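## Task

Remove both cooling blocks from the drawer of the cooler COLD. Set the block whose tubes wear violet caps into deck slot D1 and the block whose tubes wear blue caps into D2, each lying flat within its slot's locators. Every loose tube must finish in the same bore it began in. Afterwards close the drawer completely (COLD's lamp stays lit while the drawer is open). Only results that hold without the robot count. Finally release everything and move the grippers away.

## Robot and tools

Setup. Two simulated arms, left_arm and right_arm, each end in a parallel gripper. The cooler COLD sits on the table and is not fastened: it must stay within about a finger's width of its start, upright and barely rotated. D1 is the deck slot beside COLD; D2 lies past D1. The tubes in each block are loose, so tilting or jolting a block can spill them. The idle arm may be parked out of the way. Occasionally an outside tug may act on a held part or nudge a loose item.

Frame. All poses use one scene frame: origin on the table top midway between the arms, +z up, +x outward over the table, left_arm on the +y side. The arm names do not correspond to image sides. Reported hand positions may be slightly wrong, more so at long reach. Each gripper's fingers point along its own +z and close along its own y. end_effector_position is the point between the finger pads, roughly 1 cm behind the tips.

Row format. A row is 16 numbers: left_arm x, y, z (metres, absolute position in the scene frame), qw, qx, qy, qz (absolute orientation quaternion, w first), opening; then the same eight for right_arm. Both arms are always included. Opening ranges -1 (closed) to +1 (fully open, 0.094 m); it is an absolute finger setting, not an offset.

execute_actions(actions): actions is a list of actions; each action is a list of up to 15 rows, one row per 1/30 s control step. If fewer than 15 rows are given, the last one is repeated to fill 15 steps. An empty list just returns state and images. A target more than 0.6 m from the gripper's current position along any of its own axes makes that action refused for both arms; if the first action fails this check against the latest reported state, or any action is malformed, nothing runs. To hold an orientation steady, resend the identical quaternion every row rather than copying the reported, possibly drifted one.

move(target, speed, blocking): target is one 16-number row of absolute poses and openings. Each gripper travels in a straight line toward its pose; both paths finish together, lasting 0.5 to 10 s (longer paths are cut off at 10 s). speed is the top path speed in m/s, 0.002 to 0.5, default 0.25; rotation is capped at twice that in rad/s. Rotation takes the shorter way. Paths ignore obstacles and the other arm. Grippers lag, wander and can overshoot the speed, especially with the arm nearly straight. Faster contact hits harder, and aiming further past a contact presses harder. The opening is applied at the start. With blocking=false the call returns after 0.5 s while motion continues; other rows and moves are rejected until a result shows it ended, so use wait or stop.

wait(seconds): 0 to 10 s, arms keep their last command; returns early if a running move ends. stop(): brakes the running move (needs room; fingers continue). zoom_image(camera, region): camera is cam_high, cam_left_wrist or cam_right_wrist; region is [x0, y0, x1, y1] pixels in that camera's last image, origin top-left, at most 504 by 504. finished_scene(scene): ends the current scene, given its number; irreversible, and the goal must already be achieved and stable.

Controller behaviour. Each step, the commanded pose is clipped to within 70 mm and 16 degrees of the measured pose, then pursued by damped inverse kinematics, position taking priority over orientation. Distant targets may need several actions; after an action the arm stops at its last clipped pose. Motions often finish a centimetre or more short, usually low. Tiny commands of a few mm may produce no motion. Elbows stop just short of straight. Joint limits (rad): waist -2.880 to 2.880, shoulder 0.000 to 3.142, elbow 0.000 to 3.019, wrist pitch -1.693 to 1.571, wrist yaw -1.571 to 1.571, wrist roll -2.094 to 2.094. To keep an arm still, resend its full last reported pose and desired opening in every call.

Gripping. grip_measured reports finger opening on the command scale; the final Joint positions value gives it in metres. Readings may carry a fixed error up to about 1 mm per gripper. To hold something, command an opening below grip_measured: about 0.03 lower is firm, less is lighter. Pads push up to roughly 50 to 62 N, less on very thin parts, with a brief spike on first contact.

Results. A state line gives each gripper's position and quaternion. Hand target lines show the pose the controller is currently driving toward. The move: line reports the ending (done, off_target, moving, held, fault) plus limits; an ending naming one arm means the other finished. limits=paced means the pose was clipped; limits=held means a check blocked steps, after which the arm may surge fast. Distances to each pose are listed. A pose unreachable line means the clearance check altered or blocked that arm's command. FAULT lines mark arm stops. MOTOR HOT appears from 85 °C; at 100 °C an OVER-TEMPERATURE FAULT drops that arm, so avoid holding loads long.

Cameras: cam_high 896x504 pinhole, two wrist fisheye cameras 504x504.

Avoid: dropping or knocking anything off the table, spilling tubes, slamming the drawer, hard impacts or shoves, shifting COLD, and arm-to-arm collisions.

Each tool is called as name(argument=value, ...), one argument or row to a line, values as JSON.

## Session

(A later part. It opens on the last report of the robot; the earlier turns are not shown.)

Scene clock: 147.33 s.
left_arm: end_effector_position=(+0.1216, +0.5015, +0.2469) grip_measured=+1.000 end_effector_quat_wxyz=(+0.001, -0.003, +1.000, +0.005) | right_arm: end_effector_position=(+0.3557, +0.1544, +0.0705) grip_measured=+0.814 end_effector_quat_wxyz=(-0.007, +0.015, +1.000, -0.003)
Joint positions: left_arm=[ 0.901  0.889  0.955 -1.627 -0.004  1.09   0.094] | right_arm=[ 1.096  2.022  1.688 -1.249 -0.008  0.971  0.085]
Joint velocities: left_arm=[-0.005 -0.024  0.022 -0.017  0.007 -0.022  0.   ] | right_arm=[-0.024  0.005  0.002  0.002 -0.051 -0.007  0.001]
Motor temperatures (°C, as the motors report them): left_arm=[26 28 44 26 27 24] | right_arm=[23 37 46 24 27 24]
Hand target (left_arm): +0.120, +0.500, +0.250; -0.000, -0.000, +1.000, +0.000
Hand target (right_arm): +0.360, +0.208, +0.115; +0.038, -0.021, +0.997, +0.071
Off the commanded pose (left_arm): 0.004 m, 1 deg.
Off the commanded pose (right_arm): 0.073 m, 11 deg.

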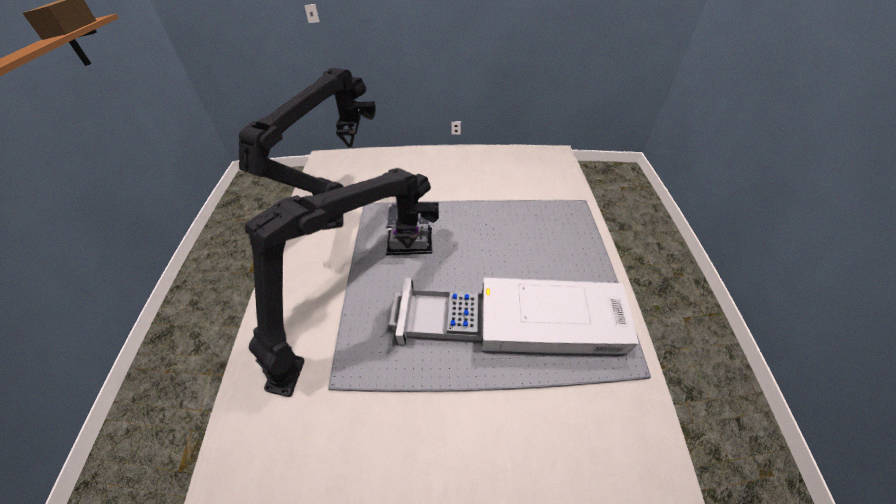

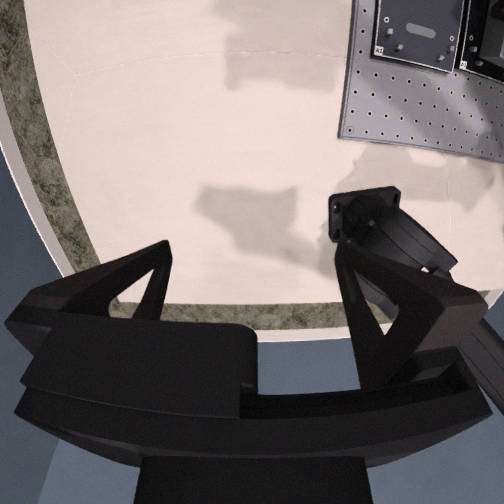

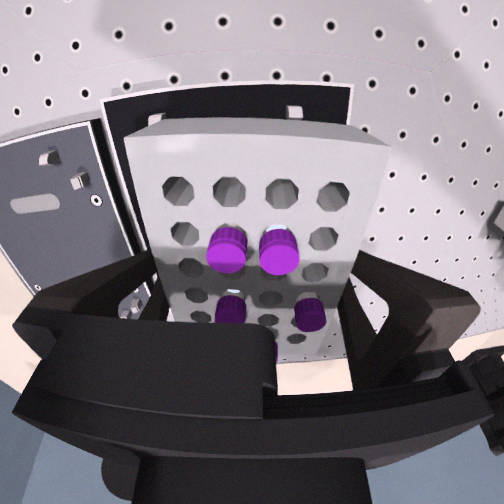

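It's caught on the pegs; lift with the ratchet.

execute_actions(
  actions=[
    [[0.12,0.5,0.25,0,0,1,0,1,0.36,0.17,0.17,-0.03,-0.015,0.998,-0.05,0.76]],
    [[0.12,0.5,0.25,0,0,1,0,1,0.36,0.175,0.17,-0.03,-0.015,0.998,-0.05,0.76]],
    [[0.12,0.5,0.25,0,0,1,0,1,0.365,0.19,0.14,0.025,-0.015,0.998,0.04,0.76]],
    [[0.12,0.5,0.25,0,0,1,0,1,0.365,0.19,0.14,0.025,-0.015,0.998,0.04,0.76]],
  ],
)

Scene clock: 154.87 s.
left_arm: end_effector_position=(+0.1216, +0.5015, +0.2469) grip_measured=+1.000 end_effector_quat_wxyz=(+0.001, -0.003, +1.000, +0.005) | right_arm: end_effector_position=(+0.3625, +0.1735, +0.0753) grip_measured=+0.814 end_effector_quat_wxyz=(-0.013, -0.006, +1.000, -0.008)
Joint positions: left_arm=[ 0.901  0.889  0.955 -1.627 -0.004  1.09   0.094] | right_arm=[ 1.104  2.079  1.795 -1.315 -0.012  0.935  0.085]
Joint velocities: left_arm=[-0.005 -0.005  0.017 -0.002 -0.066 -0.066  0.   ] | right_arm=[-0.005 -0.005 -0.012 -0.002 -0.037 -0.066 -0.   ]
Motor temperatures (°C, as the motors report them): left_arm=[26 28 44 26 27 24] | right_arm=[23 37 47 24 27 24]
Hand target (left_arm): +0.120, +0.500, +0.250; -0.000, -0.000, +1.000, +0.000
Hand target (right_arm): +0.363, +0.187, +0.139; +0.024, -0.015, +0.999, +0.041
Off the commanded pose (left_arm): 0.004 m, 1 deg.
Off the commanded pose (right_arm): 0.067 m, 7 deg.

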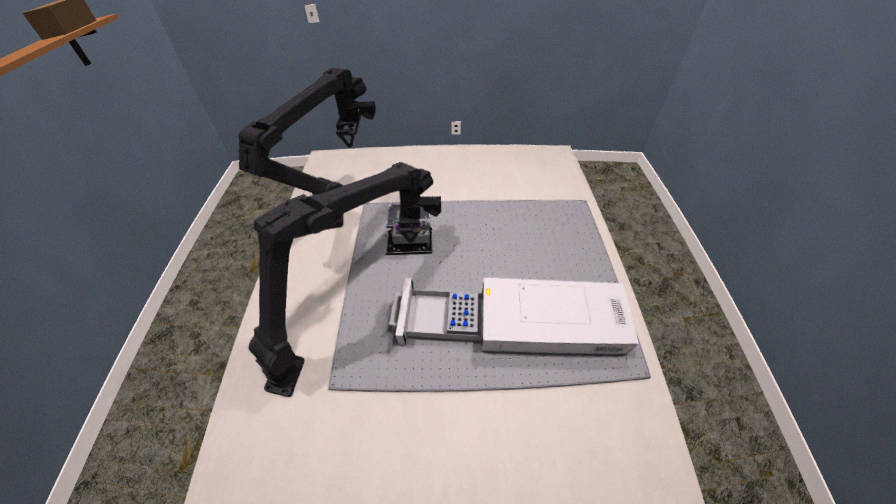

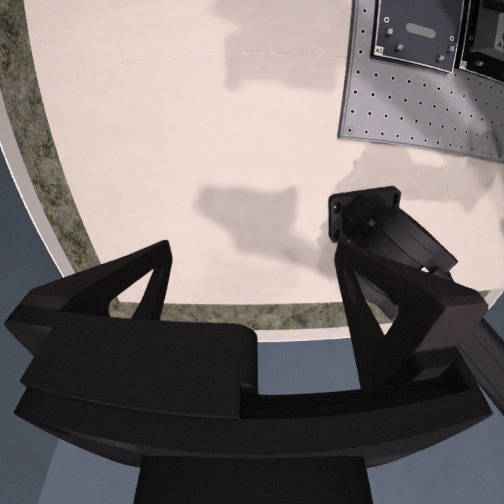

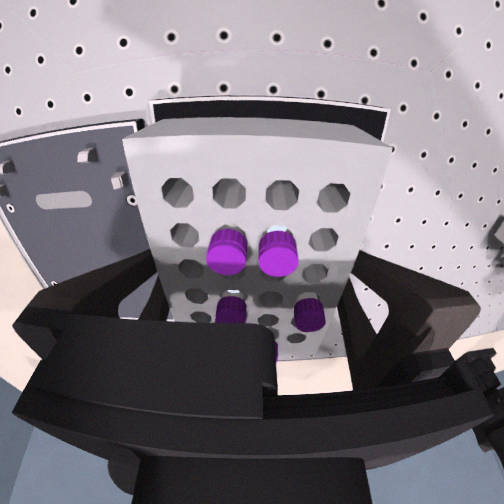

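Target ≈(0.354,0.167): retract slightly.

execute_actions(
  actions=[
    [[0.12,0.5,0.25,0,0,1,0,1,0.348,0.175,0.125,0.02,-0.008,0.999,0.035,0.76]],
    [[0.12,0.5,0.25,0,0,1,0,1,0.348,0.175,0.115,0.02,-0.008,0.999,0.035,0.76]],
  ],
)

Scene clock: 160.30 s.
left_arm: end_effector_position=(+0.1216, +0.5015, +0.2469) grip_measured=+1.000 end_effector_quat_wxyz=(+0.001, -0.003, +1.000, +0.005) | right_arm: end_effector_position=(+0.3522, +0.1593, +0.0704) grip_measured=+0.814 end_effector_quat_wxyz=(-0.004, +0.001, +1.000, -0.002)
Joint positions: left_arm=[ 0.901  0.889  0.955 -1.627 -0.004  1.09   0.094] | right_arm=[ 1.106  2.024  1.69  -1.245 -0.005  0.952  0.085]
Joint velocities: left_arm=[-0.005 -0.015  0.002 -0.002 -0.051 -0.007  0.   ] | right_arm=[-0.005 -0.005  0.012  0.002  0.022  0.022  0.   ]
Motor temperatures (°C, as the motors report them): left_arm=[26 28 44 26 27 24] | right_arm=[23 38 45 24 27 24]
Hand target (left_arm): +0.120, +0.500, +0.250; -0.000, -0.000, +1.000, +0.000
Hand target (right_arm): +0.347, +0.173, +0.115; +0.019, -0.008, +0.999, +0.036
Off the commanded pose (left_arm): 0.004 m, 1 deg.
Off the commanded pose (right_arm): 0.048 m, 5 deg.

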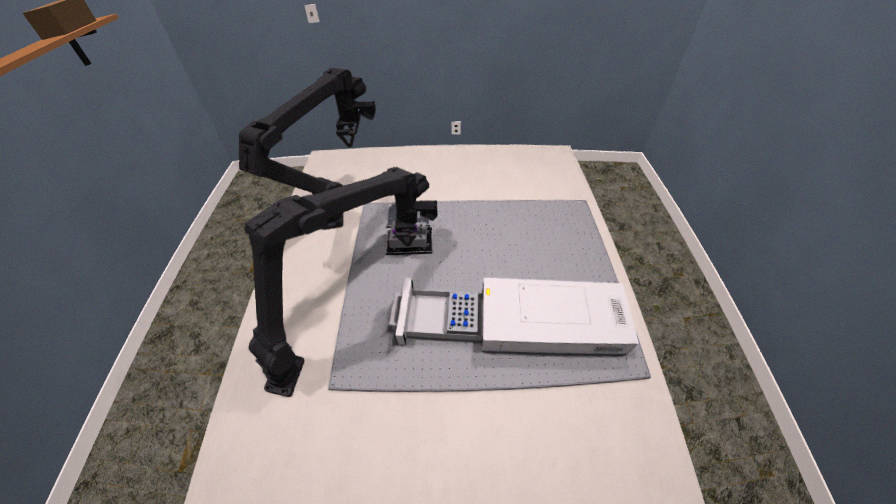

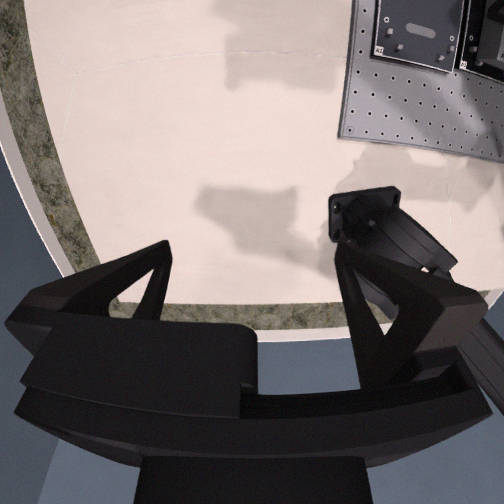

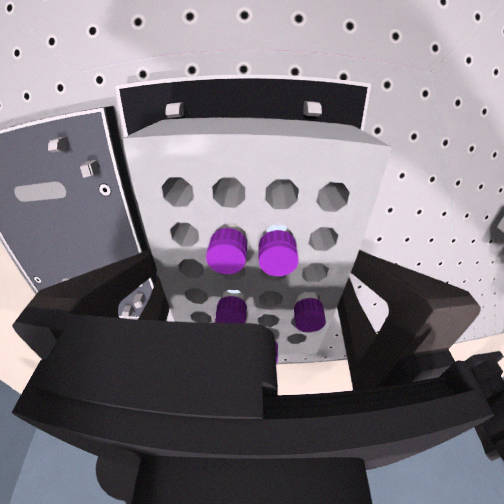

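execute_actions(
  actions=[
    [[0.12,0.5,0.25,0,0,1,0,1,0.352,0.162,0.075,0,0,1,0,0.76]],
    [[0.12,0.5,0.25,0,0,1,0,1,0.352,0.162,0.068,0,0,1,0,1]],
    [[0.12,0.5,0.25,0,0,1,0,1,0.358,0.185,0.066,0,0,1,0,1]],
    [[0.12,0.5,0.25,0,0,1,0,1,0.362,0.205,0.066,0,0,1,0,1]],
    [[0.12,0.5,0.25,0,0,1,0,1,0.362,0.205,0.066,0,0,1,0,1]],
  ],
)

Scene clock: 167.10 s.
left_arm: end_effector_position=(+0.1216, +0.5015, +0.2469) grip_measured=+1.000 end_effector_quat_wxyz=(+0.001, -0.003, +1.000, +0.005) | right_arm: end_effector_position=(+0.3592, +0.1677, +0.0573) grip_measured=+1.000 end_effector_quat_wxyz=(-0.016, +0.011, +0.999, -0.028)
Joint positions: left_arm=[ 0.901  0.889  0.955 -1.627 -0.004  1.09   0.094] | right_arm=[ 1.108  2.101  1.781 -1.315  0.007  0.974  0.094]
Joint velocities: left_arm=[-0.005 -0.015 -0.002 -0.007  0.095  0.125  0.   ] | right_arm=[-0.015 -0.005  0.007  0.002  0.022  0.081  0.   ]
Motor temperatures (°C, as the motors report them): left_arm=[26 28 44 26 27 24] | right_arm=[23 38 44 24 27 24]
Hand target (left_arm): +0.120, +0.500, +0.250; -0.000, -0.000, +1.000, +0.000
Hand target (right_arm): +0.360, +0.203, +0.068; -0.001, -0.000, +1.000, +0.001
Off the commanded pose (left_arm): 0.004 m, 1 deg.
Off the commanded pose (right_arm): 0.038 m, 4 deg.

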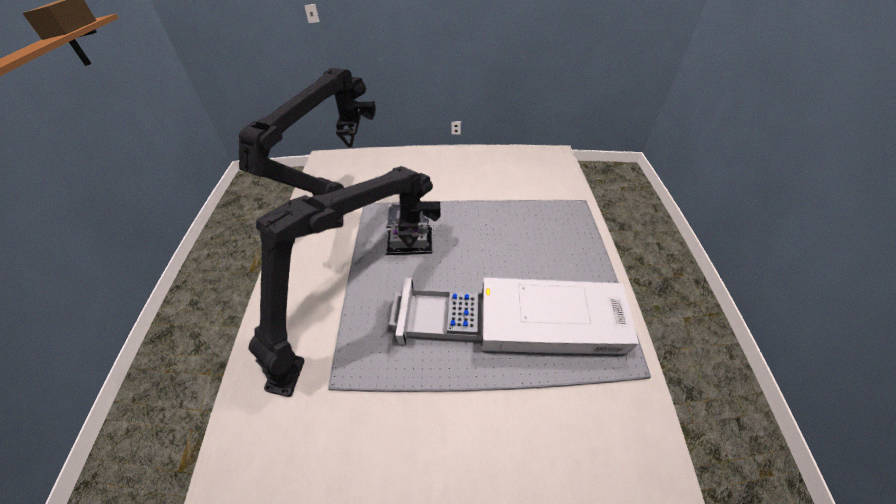

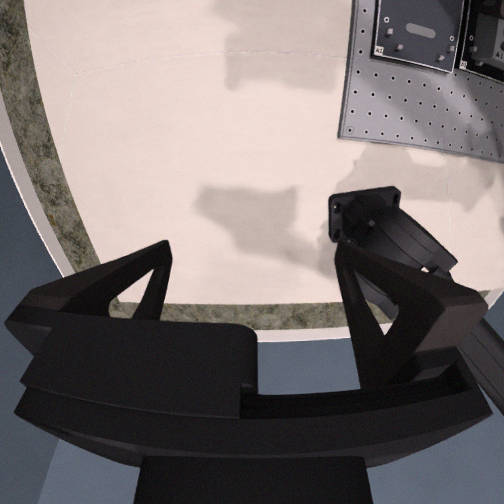

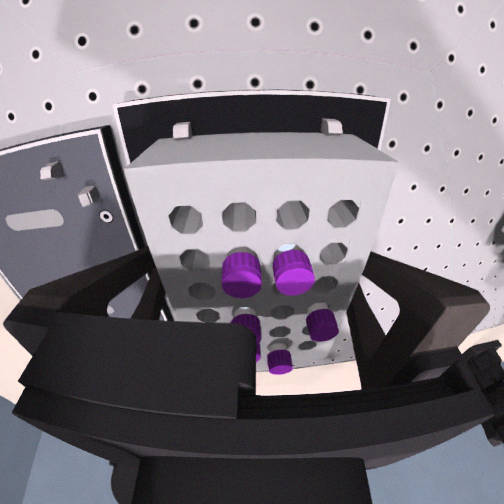

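move(
  target=[0.12,0.5,0.25,0,0,1,0,1,0.358,0.168,0.18,0,0,1,0,1],
  speed=0.1,
)

move(
  target=[0.28,0.25,0.22,0,0,1,0,1,0.43,-0.155,0.16,0,0,1,0,-1],
)

move(
  target=[0.28,0.2,0.2,0,0,1,0,1,0.43,-0.155,0.075,0,0,1,0,-1],
  speed=0.1,
)

move(
  target=[0.28,0.2,0.2,0,0,1,0,1,0.32,-0.145,0.075,0,0,1,0,-1],
  speed=0.05,
)

Scene clock: 175.40 s.
left_arm: end_effector_position=(+0.1216, +0.5015, +0.2469) grip_measured=+1.000 end_effector_quat_wxyz=(+0.001, -0.003, +1.000, +0.005) | right_arm: end_effector_position=(+0.3515, +0.1589, +0.1627) grip_measured=+1.000 end_effector_quat_wxyz=(-0.009, +0.005, +1.000, -0.012)
Joint positions: left_arm=[ 0.901  0.889  0.955 -1.627 -0.004  1.09   0.094] | right_arm=[ 1.107  1.98   1.868 -1.489 -0.002  0.962  0.094]
Joint velocities: left_arm=[-0.005 -0.005  0.007 -0.007 -0.022 -0.007  0.   ] | right_arm=[-0.005  0.005 -0.012  0.002  0.051  0.007  0.   ]
Motor temperatures (°C, as the motors report them): left_arm=[26 28 44 26 27 24] | right_arm=[23 38 45 24 27 24]
Hand target (left_arm): +0.120, +0.500, +0.250; -0.000, -0.000, +1.000, +0.000
Hand target (right_arm): +0.356, +0.165, +0.181; -0.000, -0.000, +1.000, +0.001
Off the commanded pose (left_arm): 0.004 m, 1 deg.
Off the commanded pose (right_arm): 0.021 m, 2 deg.
move: off_target (right_arm)

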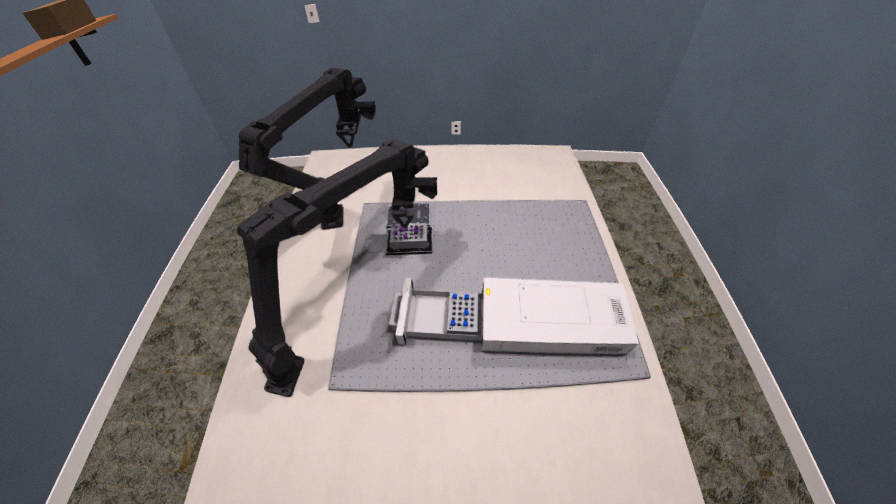

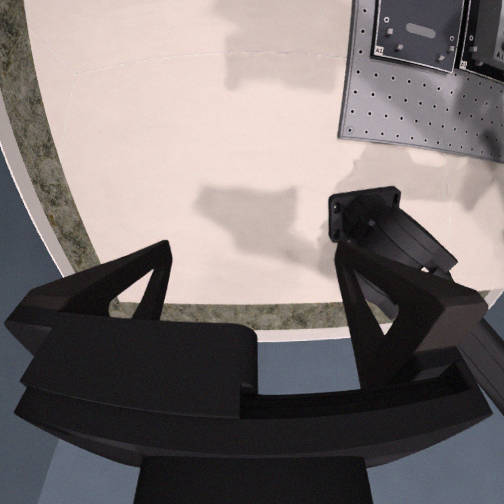

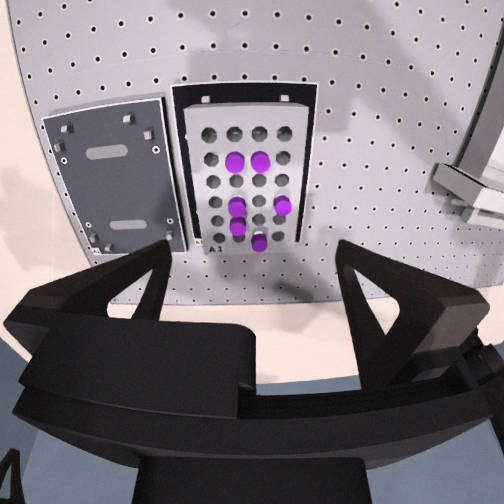

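Scene clock: 177.33 s.
left_arm: end_effector_position=(+0.2604, +0.2501, +0.1964) grip_measured=+1.000 end_effector_quat_wxyz=(-0.032, +0.006, +0.999, -0.008) | right_arm: end_effector_position=(+0.4269, -0.1596, +0.1508) grip_measured=-0.989 end_effector_quat_wxyz=(-0.010, +0.008, +1.000, -0.010)
Joint positions: left_arm=[-0.404  1.019  0.896 -1.507  0.028 -0.197  0.094] | right_arm=[ 0.55   1.606  1.314 -1.306  0.01   0.412  0.001]
Joint velocities: left_arm=[ 0.005 -0.005  0.002 -0.002 -0.007 -0.051  0.   ] | right_arm=[-0.005 -0.005  0.022 -0.002  0.037  0.007  0.   ]
Motor temperatures (°C, as the motors report them): left_arm=[26 28 44 26 27 24] | right_arm=[23 37 45 24 27 24]
Hand target (left_arm): +0.281, +0.246, +0.220; +0.007, +0.000, +1.000, -0.014
Hand target (right_arm): +0.428, -0.156, +0.158; +0.004, -0.000, +1.000, -0.003
Off the commanded pose (left_arm): 0.031 m, 4 deg.
Off the commanded pose (right_arm): 0.011 m, 2 deg.
move: off_target (left_arm, right_arm)

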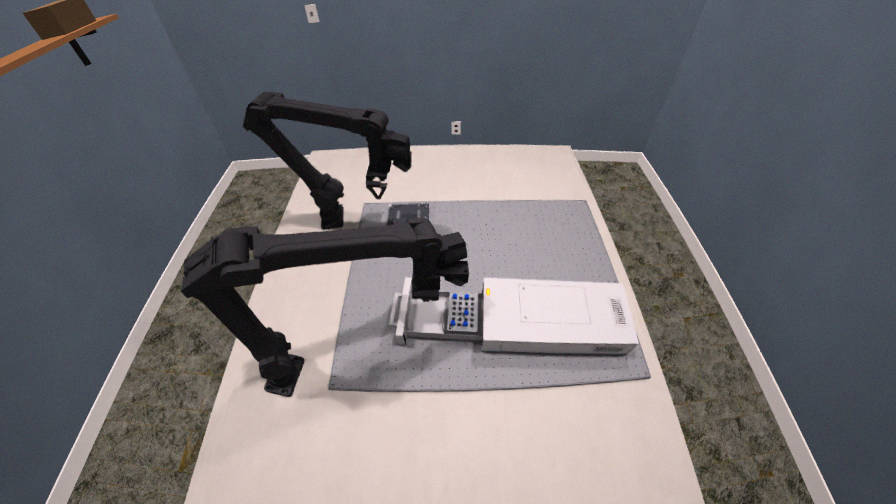

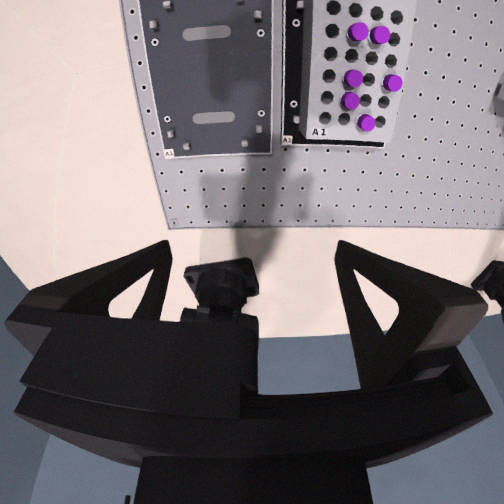

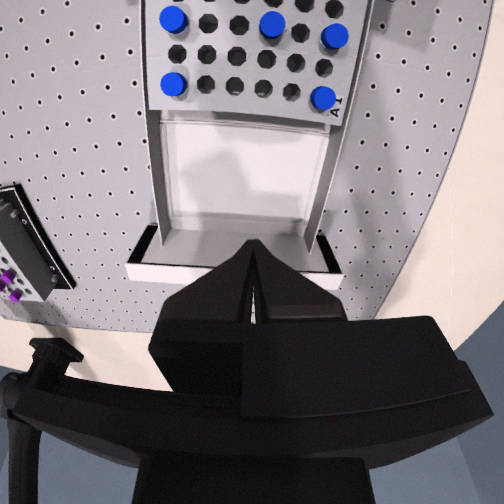

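Scene clock: 178.53 s.
left_arm: end_effector_position=(+0.2621, +0.2072, +0.1856) grip_measured=+1.000 end_effector_quat_wxyz=(-0.027, +0.004, +1.000, +0.006) | right_arm: end_effector_position=(+0.4294, -0.1571, +0.0792) grip_measured=-0.989 end_effector_quat_wxyz=(-0.002, +0.006, +1.000, -0.002)
Joint positions: left_arm=[-0.578  1.062  0.896 -1.458  0.009 -0.374  0.094] | right_arm=[ 0.55   1.672  1.195 -1.099  0.002  0.408  0.001]
Joint velocities: left_arm=[ 0.005 -0.024  0.007 -0.027 -0.051 -0.007  0.   ] | right_arm=[ 0.005 -0.015  0.007  0.012 -0.066 -0.051  0.   ]
Motor temperatures (°C, as the motors report them): left_arm=[26 28 45 26 27 24] | right_arm=[23 37 44 24 27 24]
Hand target (left_arm): +0.279, +0.200, +0.201; -0.000, -0.000, +1.000, -0.003
Hand target (right_arm): +0.432, -0.154, +0.075; -0.000, +0.000, +1.000, +0.000
Off the commanded pose (left_arm): 0.024 m, 3 deg.
Off the commanded pose (right_arm): 0.005 m, 1 deg.
move: off_target (left_arm)

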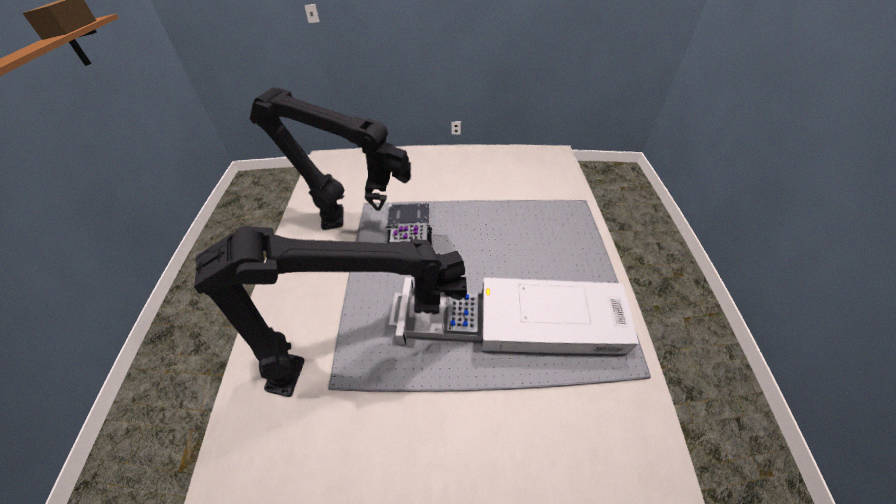

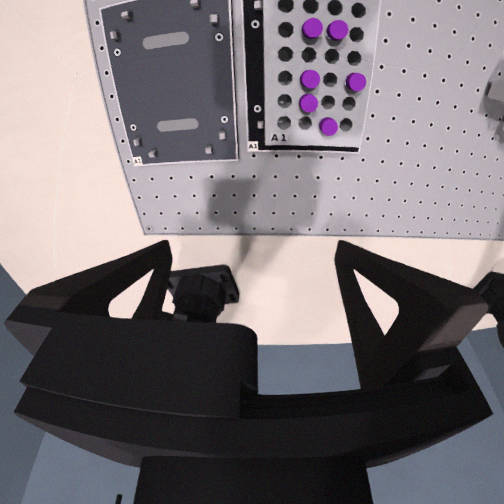

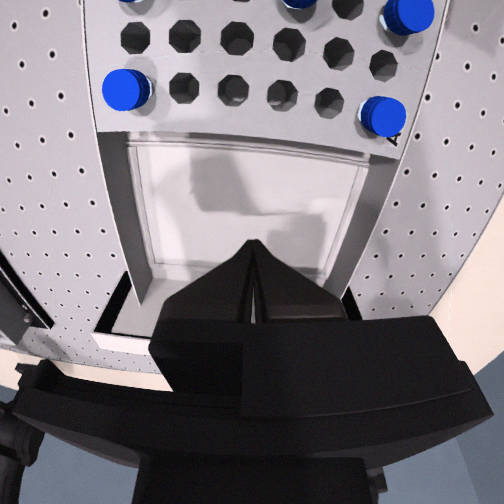

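Scene clock: 181.37 s.
left_arm: end_effector_position=(+0.2623, +0.2079, +0.1855) grip_measured=+1.000 end_effector_quat_wxyz=(-0.026, +0.003, +1.000, +0.008) | right_arm: end_effector_position=(+0.3422, -0.1397, +0.1034) grip_measured=-0.989 end_effector_quat_wxyz=(+0.043, +0.002, +0.999, +0.020)
Joint positions: left_arm=[-0.578  1.062  0.896 -1.458  0.005 -0.377  0.094] | right_arm=[ 0.679  1.41   0.957 -1.024  0.009  0.528  0.   ]
Joint velocities: left_arm=[-0.015 -0.005 -0.012 -0.007 -0.022  0.022  0.   ] | right_arm=[-0.005 -0.015 -0.002 -0.012 -0.022 -0.051  0.   ]
Motor temperatures (°C, as the motors report them): left_arm=[26 28 45 26 27 24] | right_arm=[23 36 43 24 27 24]
Hand target (left_arm): +0.279, +0.200, +0.201; -0.000, -0.000, +1.000, -0.000
Hand target (right_arm): +0.320, -0.144, +0.076; -0.000, +0.000, +1.000, +0.001
Off the commanded pose (left_arm): 0.024 m, 3 deg.
Off the commanded pose (right_arm): 0.036 m, 5 deg.
move: off_target (left_arm, right_arm)

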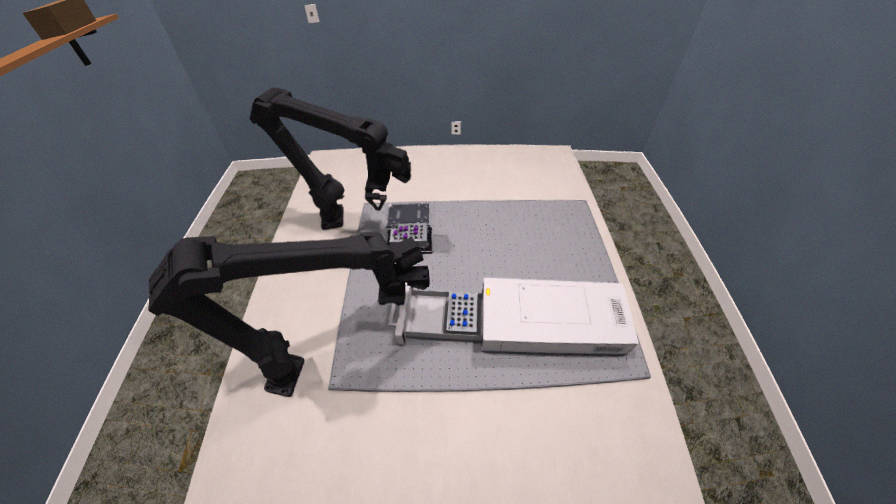

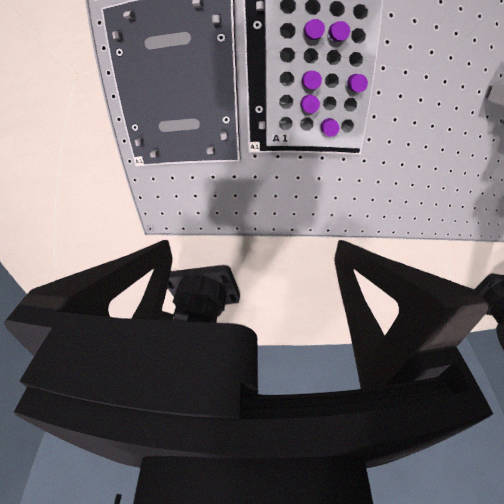

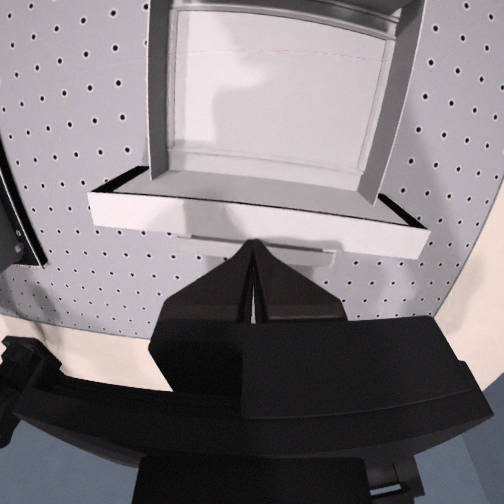

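move(
  target=[0.28,0.2,0.2,0,0,1,0,-1,0.35,-0.14,0.18,0,-0.3,0.954,0,-1],
  speed=0.15,
)

move(
  target=[0.235,0.17,0.15,0,0,1,0,-1,0.535,-0.165,0.16,0.052,-0.673,0.736,-0.047,1],
)

move(
  target=[0.235,0.17,0.06,0,0,1,0,-1,0.53,-0.163,0.085,0.052,-0.673,0.736,-0.047,1],
  speed=0.07,
)

Scene clock: 190.03 s.
left_arm: end_effector_position=(+0.2623, +0.2079, +0.1855) grip_measured=-0.984 end_effector_quat_wxyz=(-0.026, +0.003, +1.000, +0.008) | right_arm: end_effector_position=(+0.3337, -0.1431, +0.1633) grip_measured=-0.989 end_effector_quat_wxyz=(-0.016, -0.300, +0.954, -0.005)
Joint positions: left_arm=[-0.578  1.062  0.896 -1.458  0.005 -0.377  0.001] | right_arm=[ 0.679  1.406  1.124 -1.321  0.002 -0.086  0.   ]
Joint velocities: left_arm=[-0.015 -0.005  0.012 -0.007 -0.007  0.066  0.001] | right_arm=[-0.015 -0.005  0.007  0.002 -0.051 -0.081  0.   ]
Motor temperatures (°C, as the motors report them): left_arm=[26 28 46 26 27 24] | right_arm=[23 35 41 24 27 24]
Hand target (left_arm): +0.279, +0.200, +0.201; -0.000, -0.000, +1.000, -0.000
Hand target (right_arm): +0.347, -0.142, +0.180; +0.000, -0.300, +0.954, -0.001
Off the commanded pose (left_arm): 0.024 m, 3 deg.
Off the commanded pose (right_arm): 0.024 m, 2 deg.
move: off_target (left_arm, right_arm)

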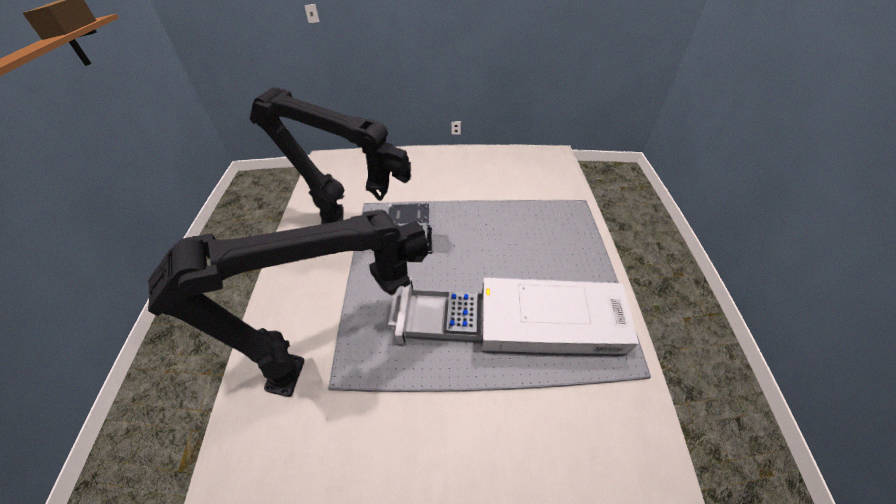

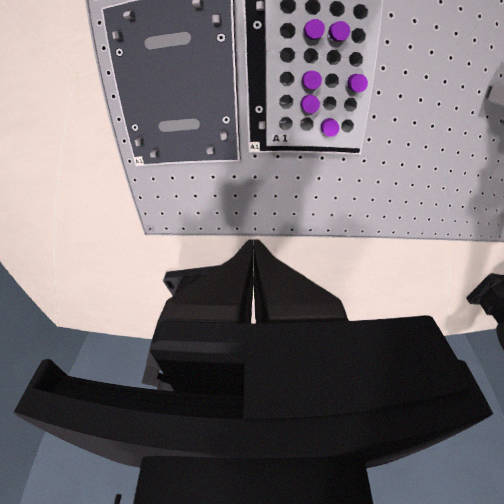

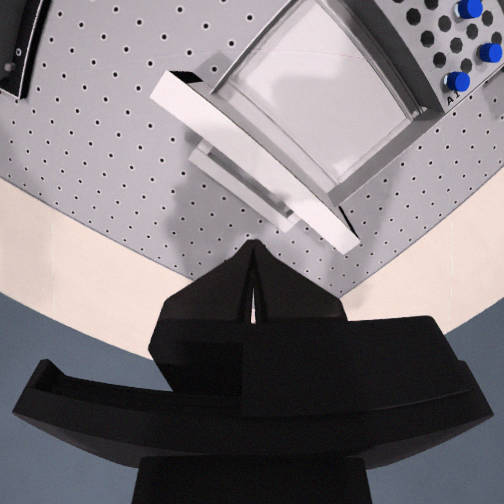

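Scene clock: 192.40 s.
left_arm: end_effector_position=(+0.2339, +0.1720, +0.1485) grip_measured=-0.984 end_effector_quat_wxyz=(-0.012, +0.003, +1.000, +0.005) | right_arm: end_effector_position=(+0.5132, -0.1695, +0.1509) grip_measured=+1.000 end_effector_quat_wxyz=(-0.032, +0.674, -0.737, +0.040)
Joint positions: left_arm=[-0.753  1.04   0.782 -1.34   0.005 -0.554  0.001] | right_arm=[ 0.483  1.729  1.469 -1.221  0.047 -1.155  0.094]
Joint velocities: left_arm=[ 0.015  0.005 -0.007  0.012 -0.037  0.007  0.   ] | right_arm=[-0.005 -0.015  0.012 -0.007 -0.037 -0.037  0.   ]
Motor temperatures (°C, as the motors report them): left_arm=[26 28 46 26 27 24] | right_arm=[23 35 42 24 27 24]
Hand target (left_arm): +0.235, +0.169, +0.150; -0.001, +0.000, +1.000, -0.002
Hand target (right_arm): +0.534, -0.168, +0.163; +0.053, -0.673, +0.736, -0.048
Off the commanded pose (left_arm): 0.003 m, 2 deg.
Off the commanded pose (right_arm): 0.024 m, 2 deg.
move: off_target (right_arm)

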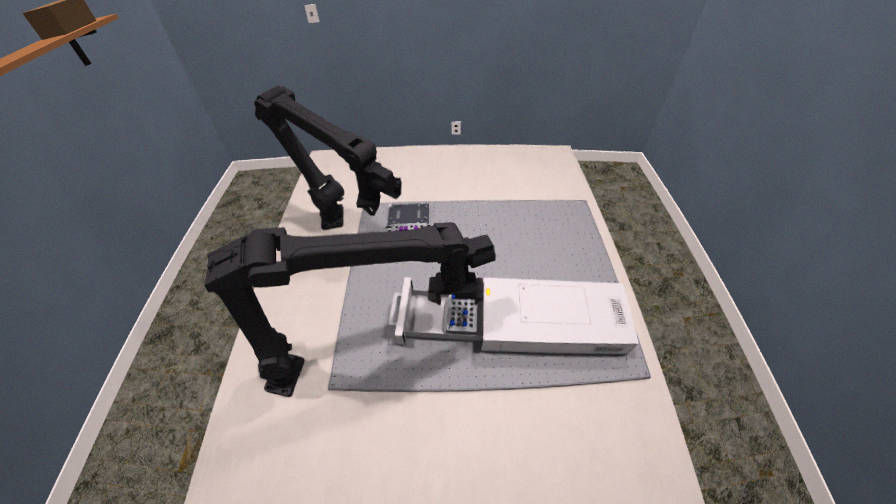

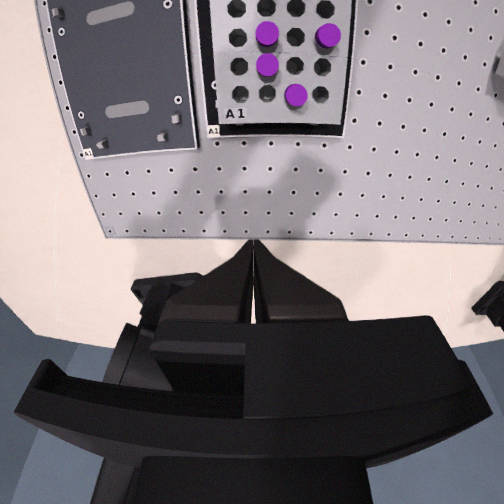

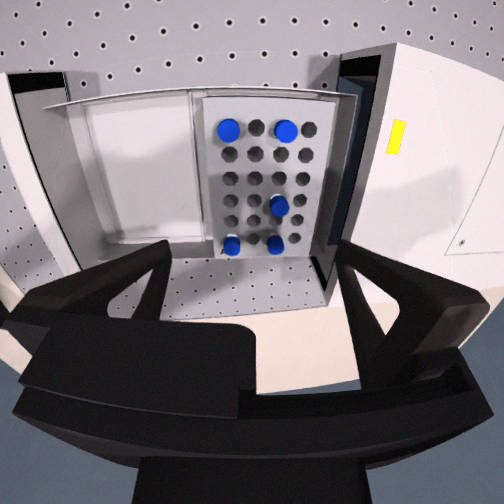

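Scene clock: 194.03 s.
left_arm: end_effector_position=(+0.2340, +0.1720, +0.0624) grip_measured=-0.984 end_effector_quat_wxyz=(-0.005, +0.002, +1.000, +0.000) | right_arm: end_effector_position=(+0.5289, -0.1640, +0.0936) grip_measured=+1.000 end_effector_quat_wxyz=(-0.052, +0.673, -0.737, +0.048)
Joint positions: left_arm=[-0.753  1.139  0.604 -1.045  0.004 -0.554  0.001] | right_arm=[ 0.483  1.793  1.396 -1.04   0.046 -1.155  0.094]
Joint velocities: left_arm=[-0.015  0.005  0.007 -0.007  0.066  0.007  0.   ] | right_arm=[-0.024  0.005 -0.002 -0.012  0.007 -0.051  0.   ]
Motor temperatures (°C, as the motors report them): left_arm=[26 28 45 26 27 24] | right_arm=[23 35 41 24 27 24]
Hand target (left_arm): +0.236, +0.170, +0.060; -0.000, +0.000, +1.000, -0.000
Hand target (right_arm): +0.532, -0.163, +0.085; +0.052, -0.673, +0.736, -0.047
Off the commanded pose (left_arm): 0.003 m, 1 deg.
Off the commanded pose (right_arm): 0.009 m, 0 deg.
move: done

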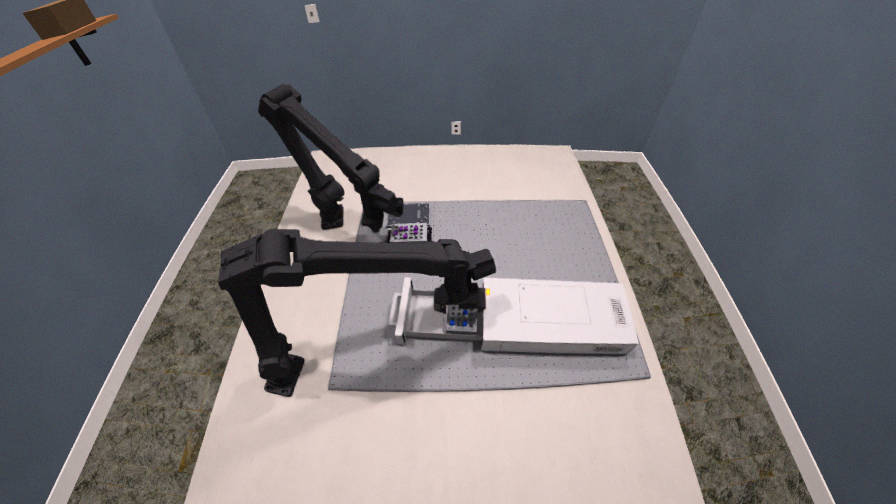

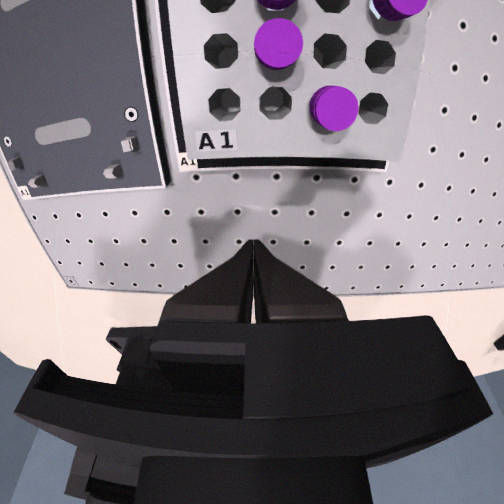

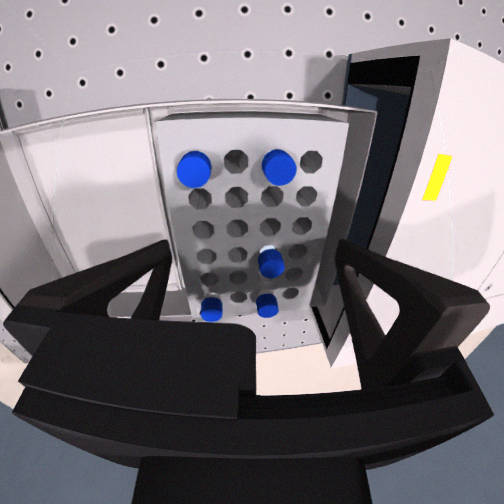

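Right descends; left nudges violet's end face.

move(
  target=[0.31,0.15,0.06,0,0,1,0,-1,0.538,-0.161,0.052,0.052,-0.673,0.736,-0.047,1],
  speed=0.03,
)

Scene clock: 200.03 s.
left_arm: end_effector_position=(+0.2680, +0.1650, +0.0457) grip_measured=-0.984 end_effector_quat_wxyz=(-0.036, -0.001, +0.999, +0.015) | right_arm: end_effector_position=(+0.5341, -0.1621, +0.0698) grip_measured=+1.000 end_effector_quat_wxyz=(-0.054, +0.673, -0.736, +0.048)
Joint positions: left_arm=[-0.708  1.32   0.695 -1.024  0.009 -0.515  0.001] | right_arm=[ 0.483  1.83   1.38  -0.984  0.045 -1.155  0.094]
Joint velocities: left_arm=[ 0.005  0.005 -0.007 -0.007 -0.051 -0.007  0.   ] | right_arm=[-0.024 -0.005  0.002 -0.002 -0.037  0.007  0.   ]
Motor temperatures (°C, as the motors report them): left_arm=[26 28 45 26 27 24] | right_arm=[23 35 41 24 27 24]
Hand target (left_arm): +0.308, +0.152, +0.063; +0.001, -0.001, +1.000, +0.001
Hand target (right_arm): +0.538, -0.161, +0.052; +0.052, -0.673, +0.736, -0.047
Off the commanded pose (left_arm): 0.047 m, 5 deg.
Off the commanded pose (right_arm): 0.018 m, 0 deg.
move: off_target (left_arm, right_arm)

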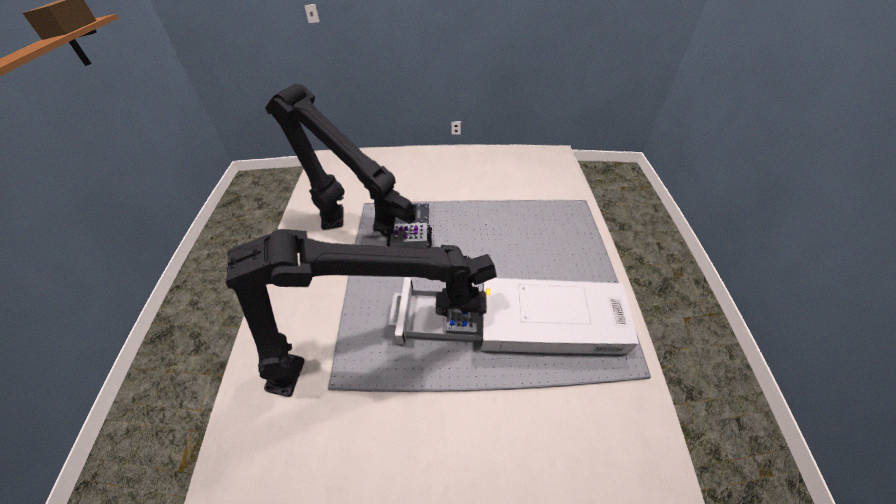

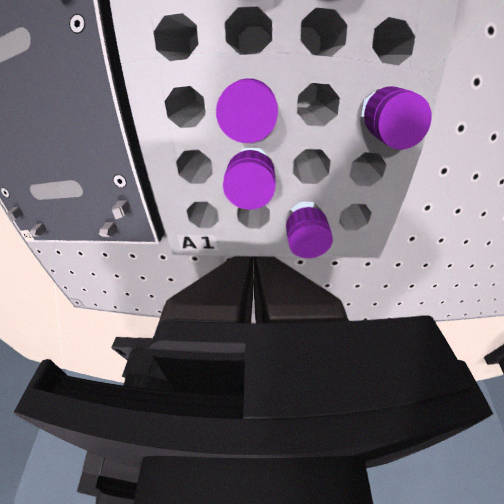

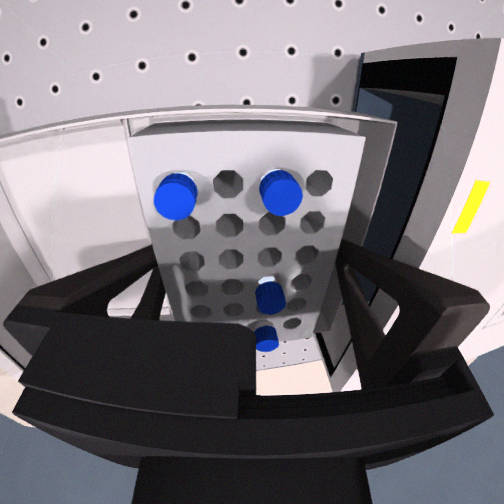

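Straddling now. Go a bit lower, −x, less tilt, and grip.

execute_actions(
  actions=[
    [[0.23,0.17,0.07,0,0,1,0,-1,0.53,-0.163,0.045,0.045,-0.674,0.737,-0.04,1]],
    [[0.22,0.2,0.13,0,0,1,0,-1,0.528,-0.163,0.042,0.035,-0.674,0.737,-0.03,0.92]],
    [[0.2,0.3,0.2,0,0,1,0,1,0.528,-0.163,0.05,0.02,-0.675,0.738,-0.02,0.76]],
    [[0.2,0.3,0.2,0,0,1,0,1,0.528,-0.163,0.055,0.01,-0.675,0.738,-0.01,0.76]],
  ],
)

Scene clock: 208.17 s.
left_arm: end_effector_position=(+0.1905, +0.3006, +0.1818) grip_measured=+1.000 end_effector_quat_wxyz=(-0.014, -0.006, +1.000, +0.003) | right_arm: end_effector_position=(+0.5309, -0.1626, +0.0589) grip_measured=+0.834 end_effector_quat_wxyz=(-0.032, +0.670, -0.741, +0.028)
Joint positions: left_arm=[-0.23   0.761  0.726 -1.564 -0.004 -0.048  0.094] | right_arm=[ 0.478  1.865  1.405 -1.03   0.025 -1.147  0.086]
Joint velocities: left_arm=[-0.005 -0.005  0.007 -0.037 -0.051  0.022  0.   ] | right_arm=[-0.005 -0.005 -0.012 -0.007  0.051  0.037  0.001]
Motor temperatures (°C, as the motors report them): left_arm=[26 28 47 26 27 24] | right_arm=[23 35 40 24 27 24]
Hand target (left_arm): +0.200, +0.300, +0.200; +0.000, -0.000, +1.000, +0.000
Hand target (right_arm): +0.528, -0.163, +0.055; +0.011, -0.675, +0.738, -0.011
Off the commanded pose (left_arm): 0.020 m, 2 deg.
Off the commanded pose (right_arm): 0.005 m, 3 deg.

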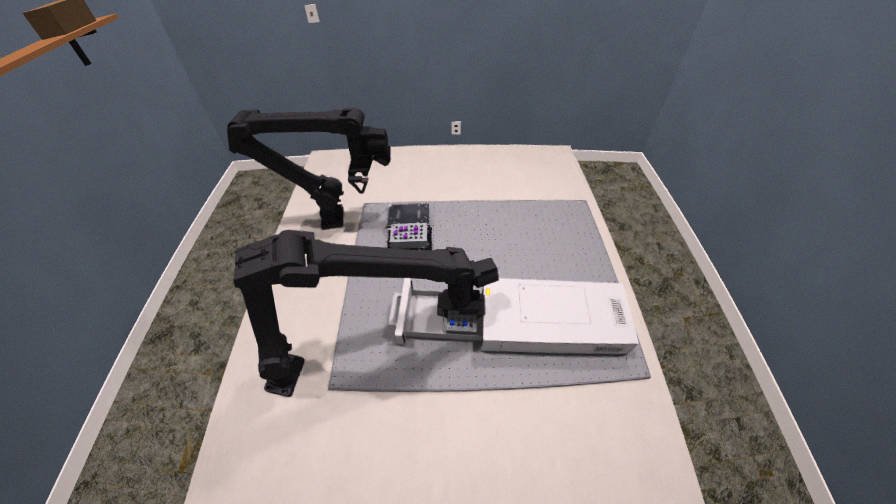

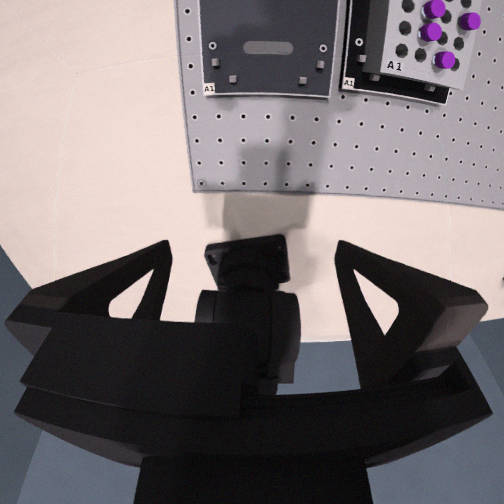

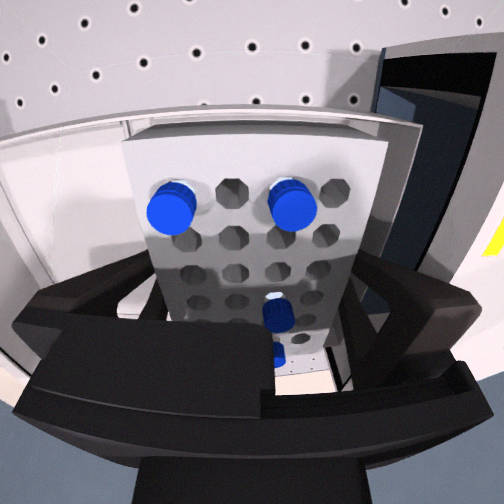

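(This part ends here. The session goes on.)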